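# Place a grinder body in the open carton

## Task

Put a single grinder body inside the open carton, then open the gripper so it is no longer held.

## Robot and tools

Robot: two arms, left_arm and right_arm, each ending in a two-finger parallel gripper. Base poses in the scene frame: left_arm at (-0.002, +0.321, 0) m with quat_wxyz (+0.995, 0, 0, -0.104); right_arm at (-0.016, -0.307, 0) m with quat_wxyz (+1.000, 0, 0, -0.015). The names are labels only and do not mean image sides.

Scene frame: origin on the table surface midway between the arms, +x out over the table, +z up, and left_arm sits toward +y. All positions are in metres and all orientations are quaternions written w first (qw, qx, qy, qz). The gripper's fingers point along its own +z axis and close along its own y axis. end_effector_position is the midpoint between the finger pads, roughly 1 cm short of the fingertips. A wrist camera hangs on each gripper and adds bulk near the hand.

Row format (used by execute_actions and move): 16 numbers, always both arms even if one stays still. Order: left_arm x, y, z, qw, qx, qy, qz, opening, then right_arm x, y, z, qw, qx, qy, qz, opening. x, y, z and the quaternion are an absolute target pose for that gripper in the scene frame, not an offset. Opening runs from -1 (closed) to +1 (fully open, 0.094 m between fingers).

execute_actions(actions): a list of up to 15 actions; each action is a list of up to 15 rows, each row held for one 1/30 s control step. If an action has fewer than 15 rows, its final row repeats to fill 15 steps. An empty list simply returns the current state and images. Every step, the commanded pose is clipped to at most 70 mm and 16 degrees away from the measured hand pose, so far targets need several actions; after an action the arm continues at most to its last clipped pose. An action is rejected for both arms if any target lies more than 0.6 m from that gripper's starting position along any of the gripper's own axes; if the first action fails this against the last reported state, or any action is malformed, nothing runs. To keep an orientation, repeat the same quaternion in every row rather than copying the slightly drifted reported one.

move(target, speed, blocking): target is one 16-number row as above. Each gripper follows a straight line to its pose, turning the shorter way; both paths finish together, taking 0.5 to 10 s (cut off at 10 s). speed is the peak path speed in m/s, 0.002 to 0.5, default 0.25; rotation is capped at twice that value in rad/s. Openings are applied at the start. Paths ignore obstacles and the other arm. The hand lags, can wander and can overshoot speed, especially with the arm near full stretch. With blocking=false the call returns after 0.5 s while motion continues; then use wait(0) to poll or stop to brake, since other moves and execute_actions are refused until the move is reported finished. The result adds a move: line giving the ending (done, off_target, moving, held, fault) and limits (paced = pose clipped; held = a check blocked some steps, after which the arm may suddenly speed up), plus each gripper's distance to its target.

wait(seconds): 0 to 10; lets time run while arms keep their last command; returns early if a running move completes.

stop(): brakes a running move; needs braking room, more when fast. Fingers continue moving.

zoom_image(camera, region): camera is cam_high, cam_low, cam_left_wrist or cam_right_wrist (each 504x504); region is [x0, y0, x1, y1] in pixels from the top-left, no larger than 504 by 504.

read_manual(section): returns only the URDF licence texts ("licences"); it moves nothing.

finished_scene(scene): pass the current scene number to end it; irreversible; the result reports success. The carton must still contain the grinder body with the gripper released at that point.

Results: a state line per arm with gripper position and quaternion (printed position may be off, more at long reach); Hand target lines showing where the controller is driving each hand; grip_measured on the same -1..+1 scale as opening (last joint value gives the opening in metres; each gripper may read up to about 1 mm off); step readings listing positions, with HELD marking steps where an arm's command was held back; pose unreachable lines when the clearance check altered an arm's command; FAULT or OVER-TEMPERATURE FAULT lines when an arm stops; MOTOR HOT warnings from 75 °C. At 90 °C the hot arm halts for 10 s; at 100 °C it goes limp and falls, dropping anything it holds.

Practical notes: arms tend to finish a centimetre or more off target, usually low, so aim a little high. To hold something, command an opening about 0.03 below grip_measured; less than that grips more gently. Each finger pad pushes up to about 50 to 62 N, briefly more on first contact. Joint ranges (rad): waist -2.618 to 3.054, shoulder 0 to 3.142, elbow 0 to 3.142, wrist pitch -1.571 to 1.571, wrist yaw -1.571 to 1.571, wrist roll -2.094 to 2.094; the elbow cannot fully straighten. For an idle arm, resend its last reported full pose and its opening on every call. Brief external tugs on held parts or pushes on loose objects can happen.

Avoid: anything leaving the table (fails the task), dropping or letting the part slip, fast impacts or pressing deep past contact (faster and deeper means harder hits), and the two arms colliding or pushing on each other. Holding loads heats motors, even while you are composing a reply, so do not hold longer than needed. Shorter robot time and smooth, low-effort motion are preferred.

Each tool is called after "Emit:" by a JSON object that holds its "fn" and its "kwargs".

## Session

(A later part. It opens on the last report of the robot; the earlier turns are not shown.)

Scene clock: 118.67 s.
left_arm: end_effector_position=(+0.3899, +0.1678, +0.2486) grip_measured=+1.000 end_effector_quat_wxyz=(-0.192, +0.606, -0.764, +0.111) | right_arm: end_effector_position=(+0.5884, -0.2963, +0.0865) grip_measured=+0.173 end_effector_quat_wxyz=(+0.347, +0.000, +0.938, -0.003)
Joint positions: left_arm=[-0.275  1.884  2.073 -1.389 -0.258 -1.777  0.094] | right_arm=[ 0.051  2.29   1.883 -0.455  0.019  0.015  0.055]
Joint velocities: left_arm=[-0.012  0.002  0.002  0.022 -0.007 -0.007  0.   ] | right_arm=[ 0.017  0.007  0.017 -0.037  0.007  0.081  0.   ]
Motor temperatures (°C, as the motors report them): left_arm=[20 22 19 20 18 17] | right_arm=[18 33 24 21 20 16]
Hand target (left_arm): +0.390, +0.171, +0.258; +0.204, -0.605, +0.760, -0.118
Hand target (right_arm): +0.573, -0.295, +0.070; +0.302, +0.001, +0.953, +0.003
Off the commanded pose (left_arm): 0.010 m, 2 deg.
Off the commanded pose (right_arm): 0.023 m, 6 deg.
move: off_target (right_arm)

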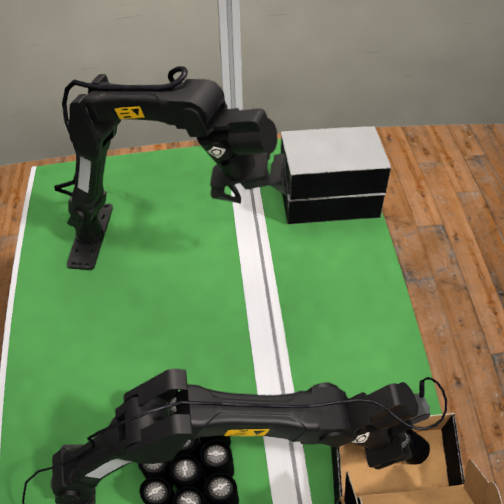

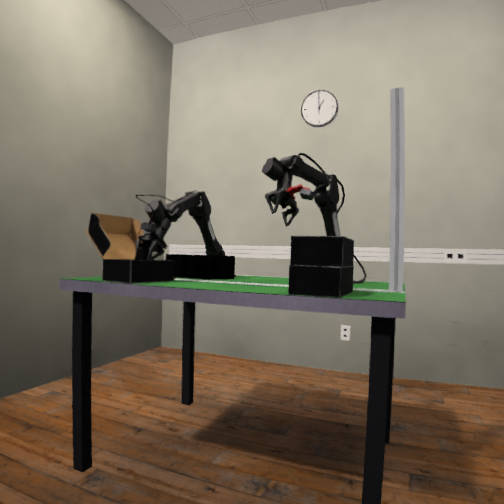

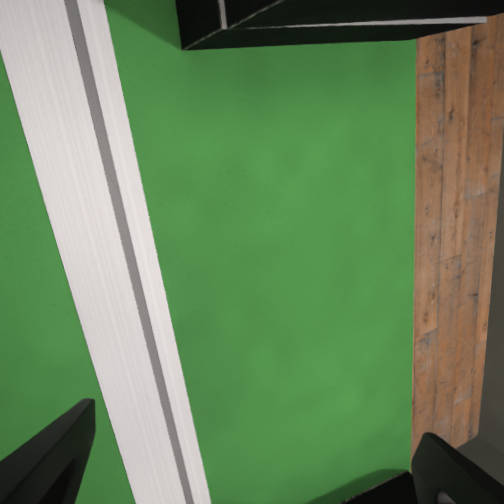

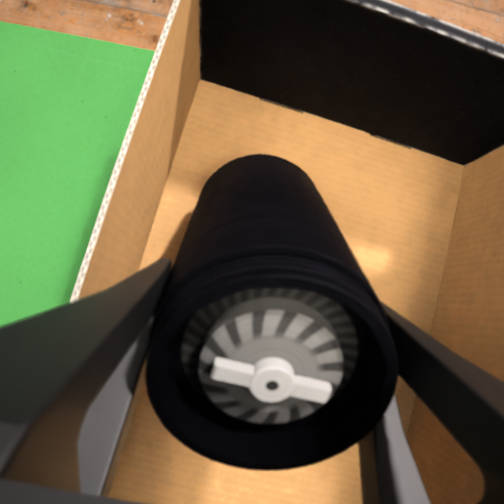

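Emit:
{"fn": "move", "kwargs": {"target": [0.39,0.171,0.258,0.204,-0.605,0.76,-0.118,1, 0.585,-0.295,0.078,0.5,0,0.866,0,0.16], "speed": 0.1}}

Emit:
{"fn": "move", "kwargs": {"target": [0.39,0.171,0.258,0.204,-0.605,0.76,-0.118,1, 0.585,-0.295,0.078,0.5,0,0.866,0,0.176]}}

Scene clock: 124.50 s.
left_arm: end_effector_position=(+0.3899, +0.1678, +0.2486) grip_measured=+1.000 end_effector_quat_wxyz=(-0.192, +0.606, -0.764, +0.111) | right_arm: end_effector_position=(+0.5868, -0.2964, +0.0787) grip_measured=+0.171 end_effector_quat_wxyz=(+0.500, +0.001, +0.866, +0.001)
Joint positions: left_arm=[-0.275  1.884  2.073 -1.389 -0.258 -1.777  0.094] | right_arm=[0.051 2.185 1.396 0.266 0.019 0.014 0.055]
Joint velocities: left_arm=[-0.002  0.007 -0.007  0.022 -0.022 -0.007  0.   ] | right_arm=[-0.002  0.012 -0.027  0.007 -0.037 -0.037 -0.001]
Motor temperatures (°C, as the motors report them): left_arm=[20 22 19 20 18 17] | right_arm=[18 33 24 21 20 16]
Hand target (left_arm): +0.390, +0.171, +0.258; +0.204, -0.605, +0.760, -0.118
Hand target (right_arm): +0.585, -0.295, +0.079; +0.500, -0.001, +0.866, -0.002
Off the commanded pose (left_arm): 0.010 m, 2 deg.
Off the commanded pose (right_arm): 0.002 m, 0 deg.
move: done

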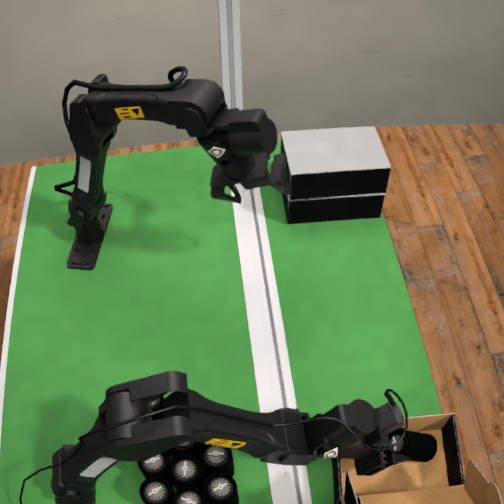

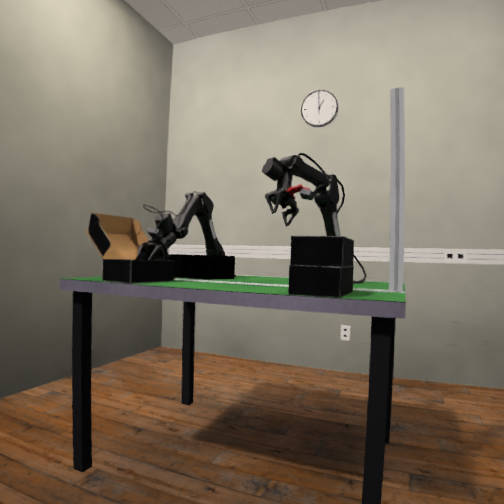

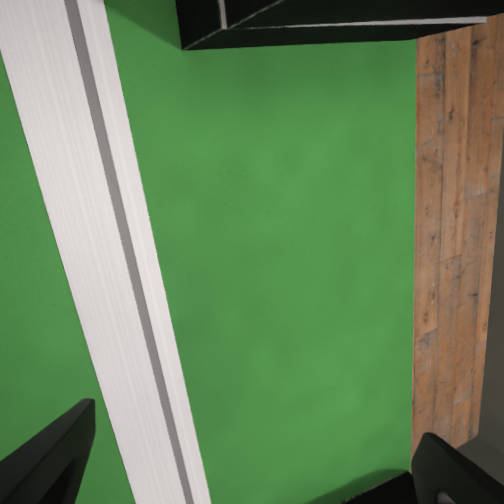

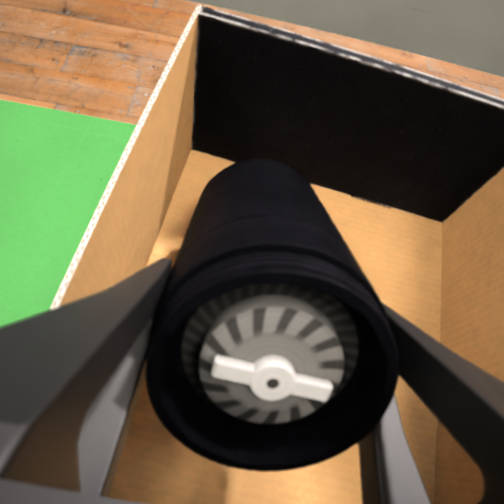

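Scene clock: 125.20 s.
left_arm: end_effector_position=(+0.3899, +0.1678, +0.2486) grip_measured=+1.000 end_effector_quat_wxyz=(-0.192, +0.606, -0.764, +0.111) | right_arm: end_effector_position=(+0.5868, -0.2964, +0.0786) grip_measured=+0.178 end_effector_quat_wxyz=(+0.500, +0.001, +0.866, +0.001)
Joint positions: left_arm=[-0.275  1.884  2.073 -1.389 -0.258 -1.777  0.094] | right_arm=[0.051 2.185 1.396 0.266 0.019 0.014 0.055]
Joint velocities: left_arm=[-0.012 -0.002 -0.007  0.007  0.037 -0.066  0.   ] | right_arm=[ 0.002  0.007  0.002  0.066 -0.007 -0.051 -0.   ]
Motor temperatures (°C, as the motors report them): left_arm=[20 22 19 20 18 17] | right_arm=[18 33 24 21 20 16]
Hand target (left_arm): +0.390, +0.171, +0.258; +0.204, -0.605, +0.760, -0.118
Hand target (right_arm): +0.585, -0.295, +0.078; +0.500, +0.000, +0.866, +0.000
Off the commanded pose (left_arm): 0.010 m, 2 deg.
Off the commanded pose (right_arm): 0.002 m, 0 deg.
move: done

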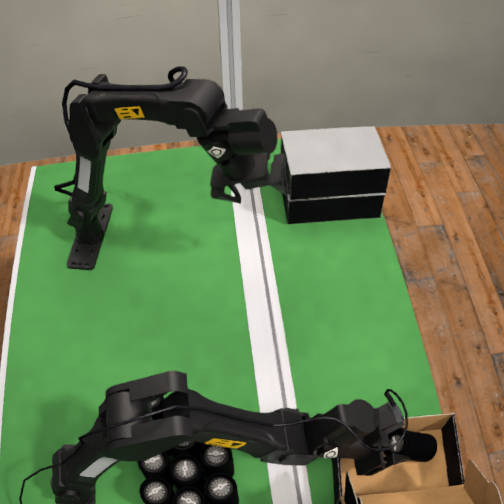

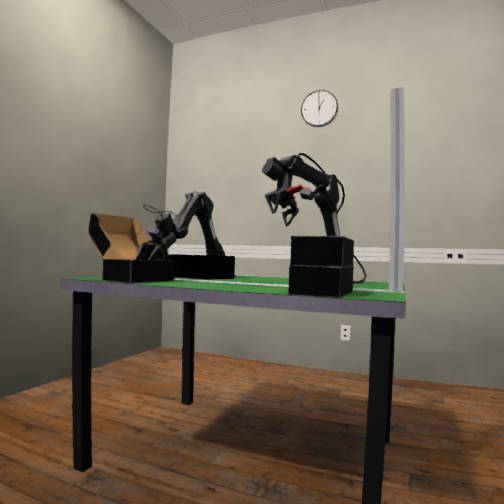

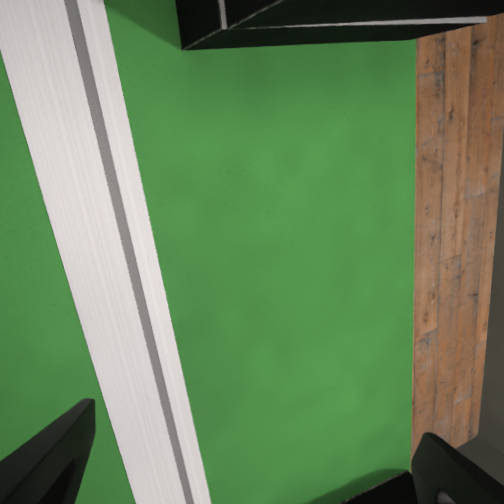

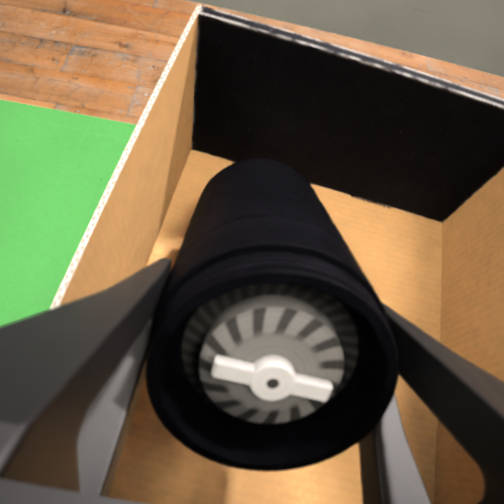

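Very light grip now; try pivoting again.

Emit:
{"fn": "move", "kwargs": {"target": [0.39,0.171,0.258,0.204,-0.605,0.76,-0.118,1, 0.565,-0.295,0.05,0.36,0,0.933,0,0.177], "speed": 0.06}}

Scene clock: 129.33 s.
left_arm: end_effector_position=(+0.3899, +0.1678, +0.2486) grip_measured=+1.000 end_effector_quat_wxyz=(-0.192, +0.606, -0.764, +0.111) | right_arm: end_effector_position=(+0.5611, -0.2958, +0.0387) grip_measured=+0.179 end_effector_quat_wxyz=(+0.356, +0.000, +0.934, +0.001)
Joint positions: left_arm=[-0.275  1.884  2.073 -1.389 -0.258 -1.777  0.094] | right_arm=[ 0.051  2.229  1.567 -0.18   0.013  0.017  0.055]
Joint velocities: left_arm=[-0.012 -0.012 -0.022 -0.022  0.051 -0.037  0.   ] | right_arm=[ 0.002 -0.007  0.007  0.007 -0.007 -0.051 -0.001]
Motor temperatures (°C, as the motors report them): left_arm=[20 23 19 20 18 17] | right_arm=[18 33 24 22 20 16]
Hand target (left_arm): +0.390, +0.171, +0.258; +0.204, -0.605, +0.760, -0.118
Hand target (right_arm): +0.565, -0.295, +0.050; +0.360, +0.000, +0.933, +0.002
Off the commanded pose (left_arm): 0.010 m, 2 deg.
Off the commanded pose (right_arm): 0.012 m, 0 deg.
move: off_target (right_arm)

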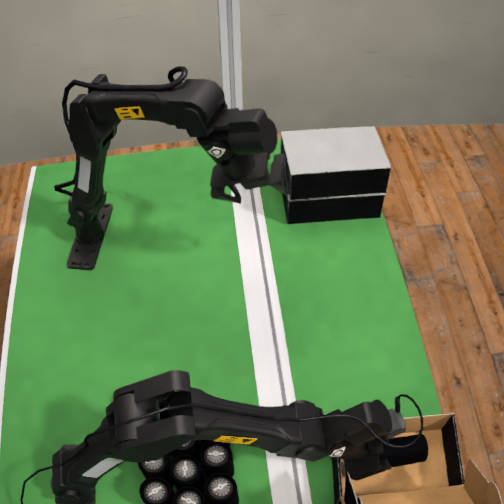

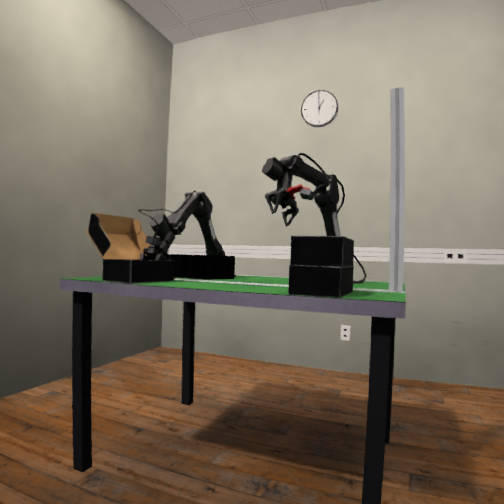

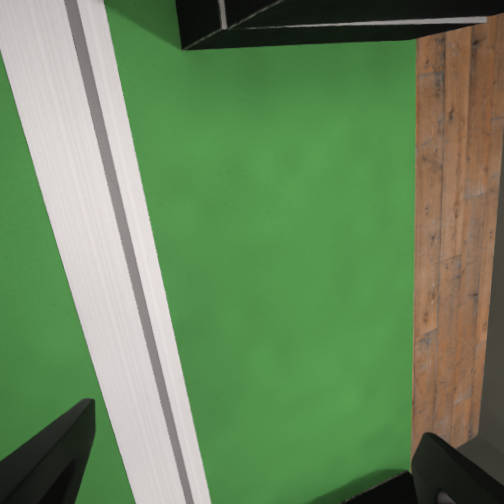

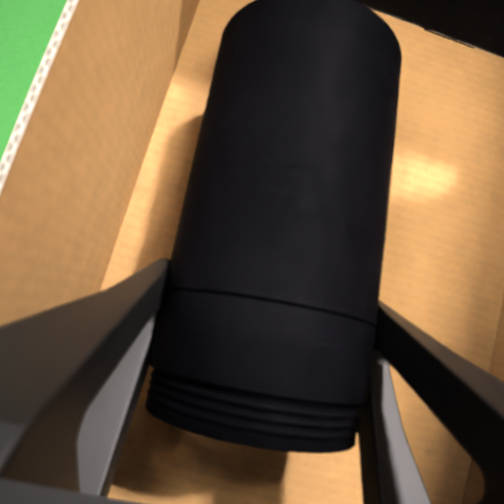

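Worked. Release and retreat.

Emit:
{"fn": "move", "kwargs": {"target": [0.39,0.171,0.258,0.204,-0.605,0.76,-0.118,1, 0.565,-0.295,0.048,0.36,0,0.933,0,0.35]}}

Emit:
{"fn": "move", "kwargs": {"target": [0.39,0.171,0.258,0.204,-0.605,0.76,-0.118,1, 0.53,-0.285,0.16,0.36,0,0.933,0,0.35], "speed": 0.15}}

Scene clock: 132.67 s.
left_arm: end_effector_position=(+0.3899, +0.1678, +0.2486) grip_measured=+1.000 end_effector_quat_wxyz=(-0.192, +0.606, -0.764, +0.111) | right_arm: end_effector_position=(+0.5594, -0.2958, +0.0373) grip_measured=+0.348 end_effector_quat_wxyz=(+0.352, +0.000, +0.936, +0.001)
Joint positions: left_arm=[-0.275  1.884  2.073 -1.389 -0.258 -1.777  0.094] | right_arm=[ 0.051  2.229  1.568 -0.191  0.013  0.017  0.063]
Joint velocities: left_arm=[ 0.012  0.007 -0.012 -0.051 -0.022 -0.066  0.   ] | right_arm=[ 0.007 -0.002  0.012  0.007 -0.051  0.007 -0.001]
Motor temperatures (°C, as the motors report them): left_arm=[20 23 19 20 18 17] | right_arm=[18 33 25 22 20 16]
Hand target (left_arm): +0.390, +0.171, +0.258; +0.204, -0.605, +0.760, -0.118
Hand target (right_arm): +0.565, -0.295, +0.048; +0.360, -0.000, +0.933, -0.000
Off the commanded pose (left_arm): 0.010 m, 2 deg.
Off the commanded pose (right_arm): 0.012 m, 1 deg.
move: off_target (right_arm)

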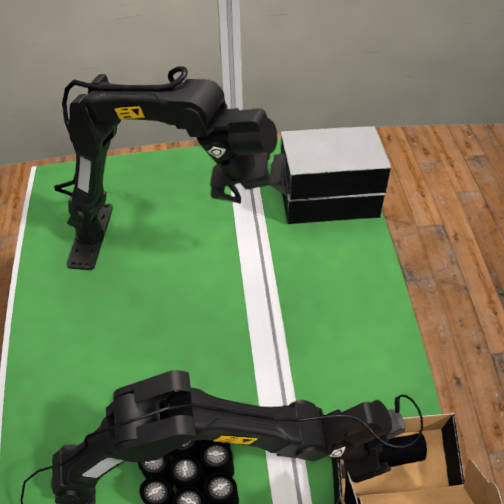

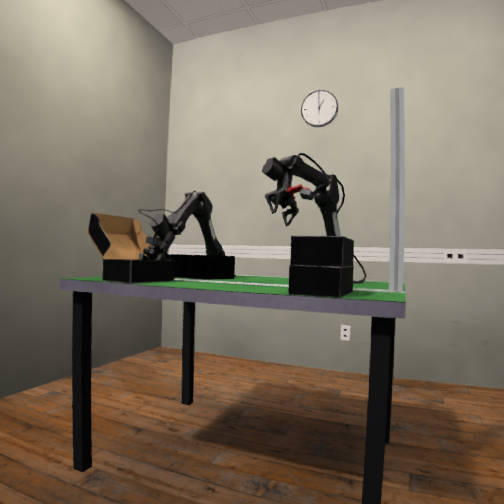

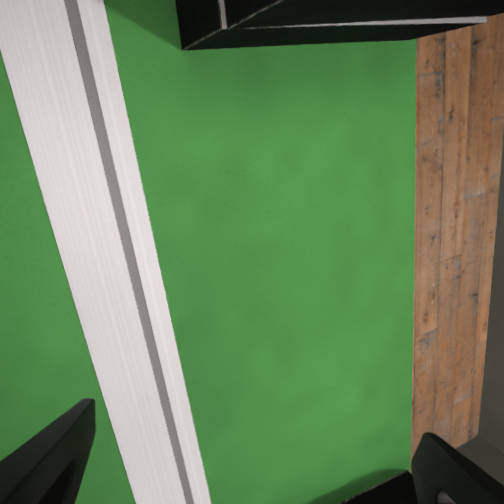

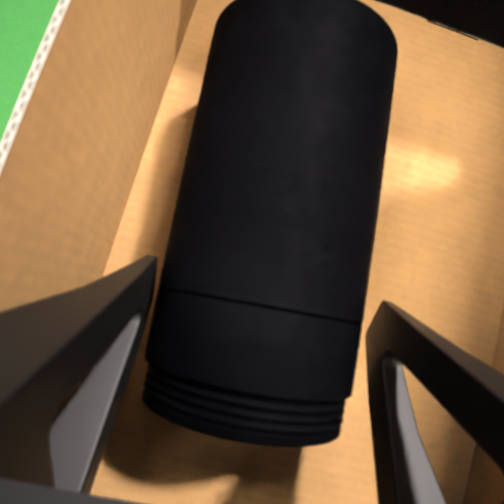

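Scene clock: 134.20 s.
left_arm: end_effector_position=(+0.3899, +0.1678, +0.2486) grip_measured=+1.000 end_effector_quat_wxyz=(-0.192, +0.606, -0.764, +0.111) | right_arm: end_effector_position=(+0.5266, -0.2895, +0.1392) grip_measured=+0.348 end_effector_quat_wxyz=(+0.339, +0.000, +0.941, +0.001)
Joint positions: left_arm=[-0.275  1.884  2.073 -1.389 -0.258 -1.777  0.094] | right_arm=[ 0.067  2.015  1.67  -0.535  0.022  0.031  0.063]
Joint velocities: left_arm=[ 0.007  0.012  0.007  0.007 -0.051 -0.022  0.   ] | right_arm=[-0.007  0.012  0.002  0.022  0.022 -0.037 -0.001]
Motor temperatures (°C, as the motors report them): left_arm=[20 23 19 20 18 17] | right_arm=[18 34 25 22 20 16]
Hand target (left_arm): +0.390, +0.171, +0.258; +0.204, -0.605, +0.760, -0.118
Hand target (right_arm): +0.531, -0.285, +0.161; +0.360, +0.000, +0.933, +0.000
Off the commanded pose (left_arm): 0.010 m, 2 deg.
Off the commanded pose (right_arm): 0.022 m, 3 deg.
move: off_target (right_arm)

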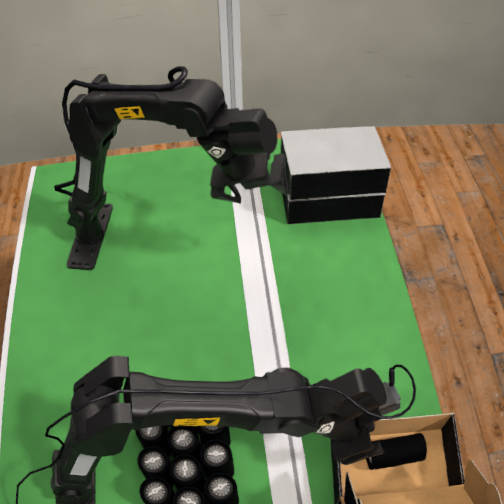

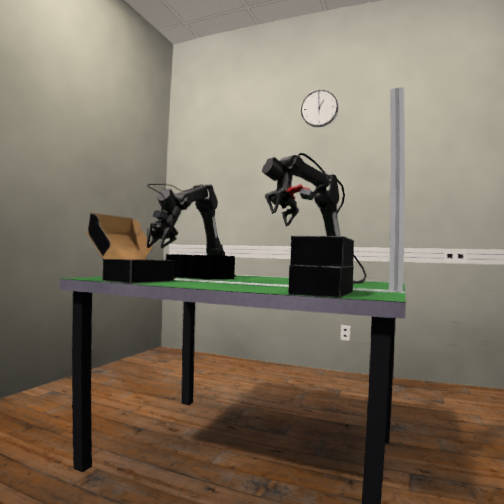

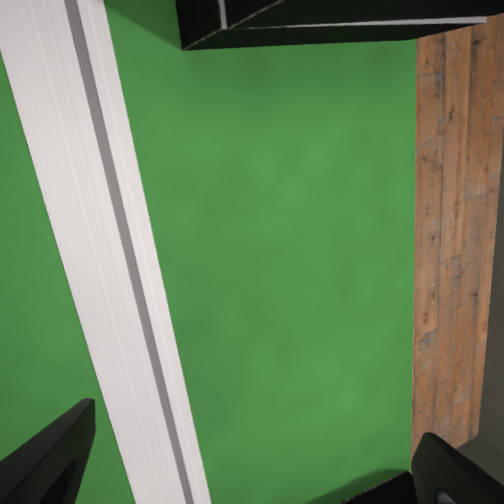

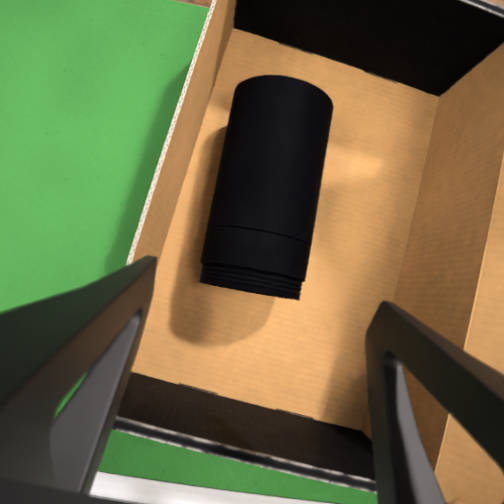

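Emit:
{"fn": "finished_scene", "kwargs": {"scene": 1}}

The scene is finished: the task was done.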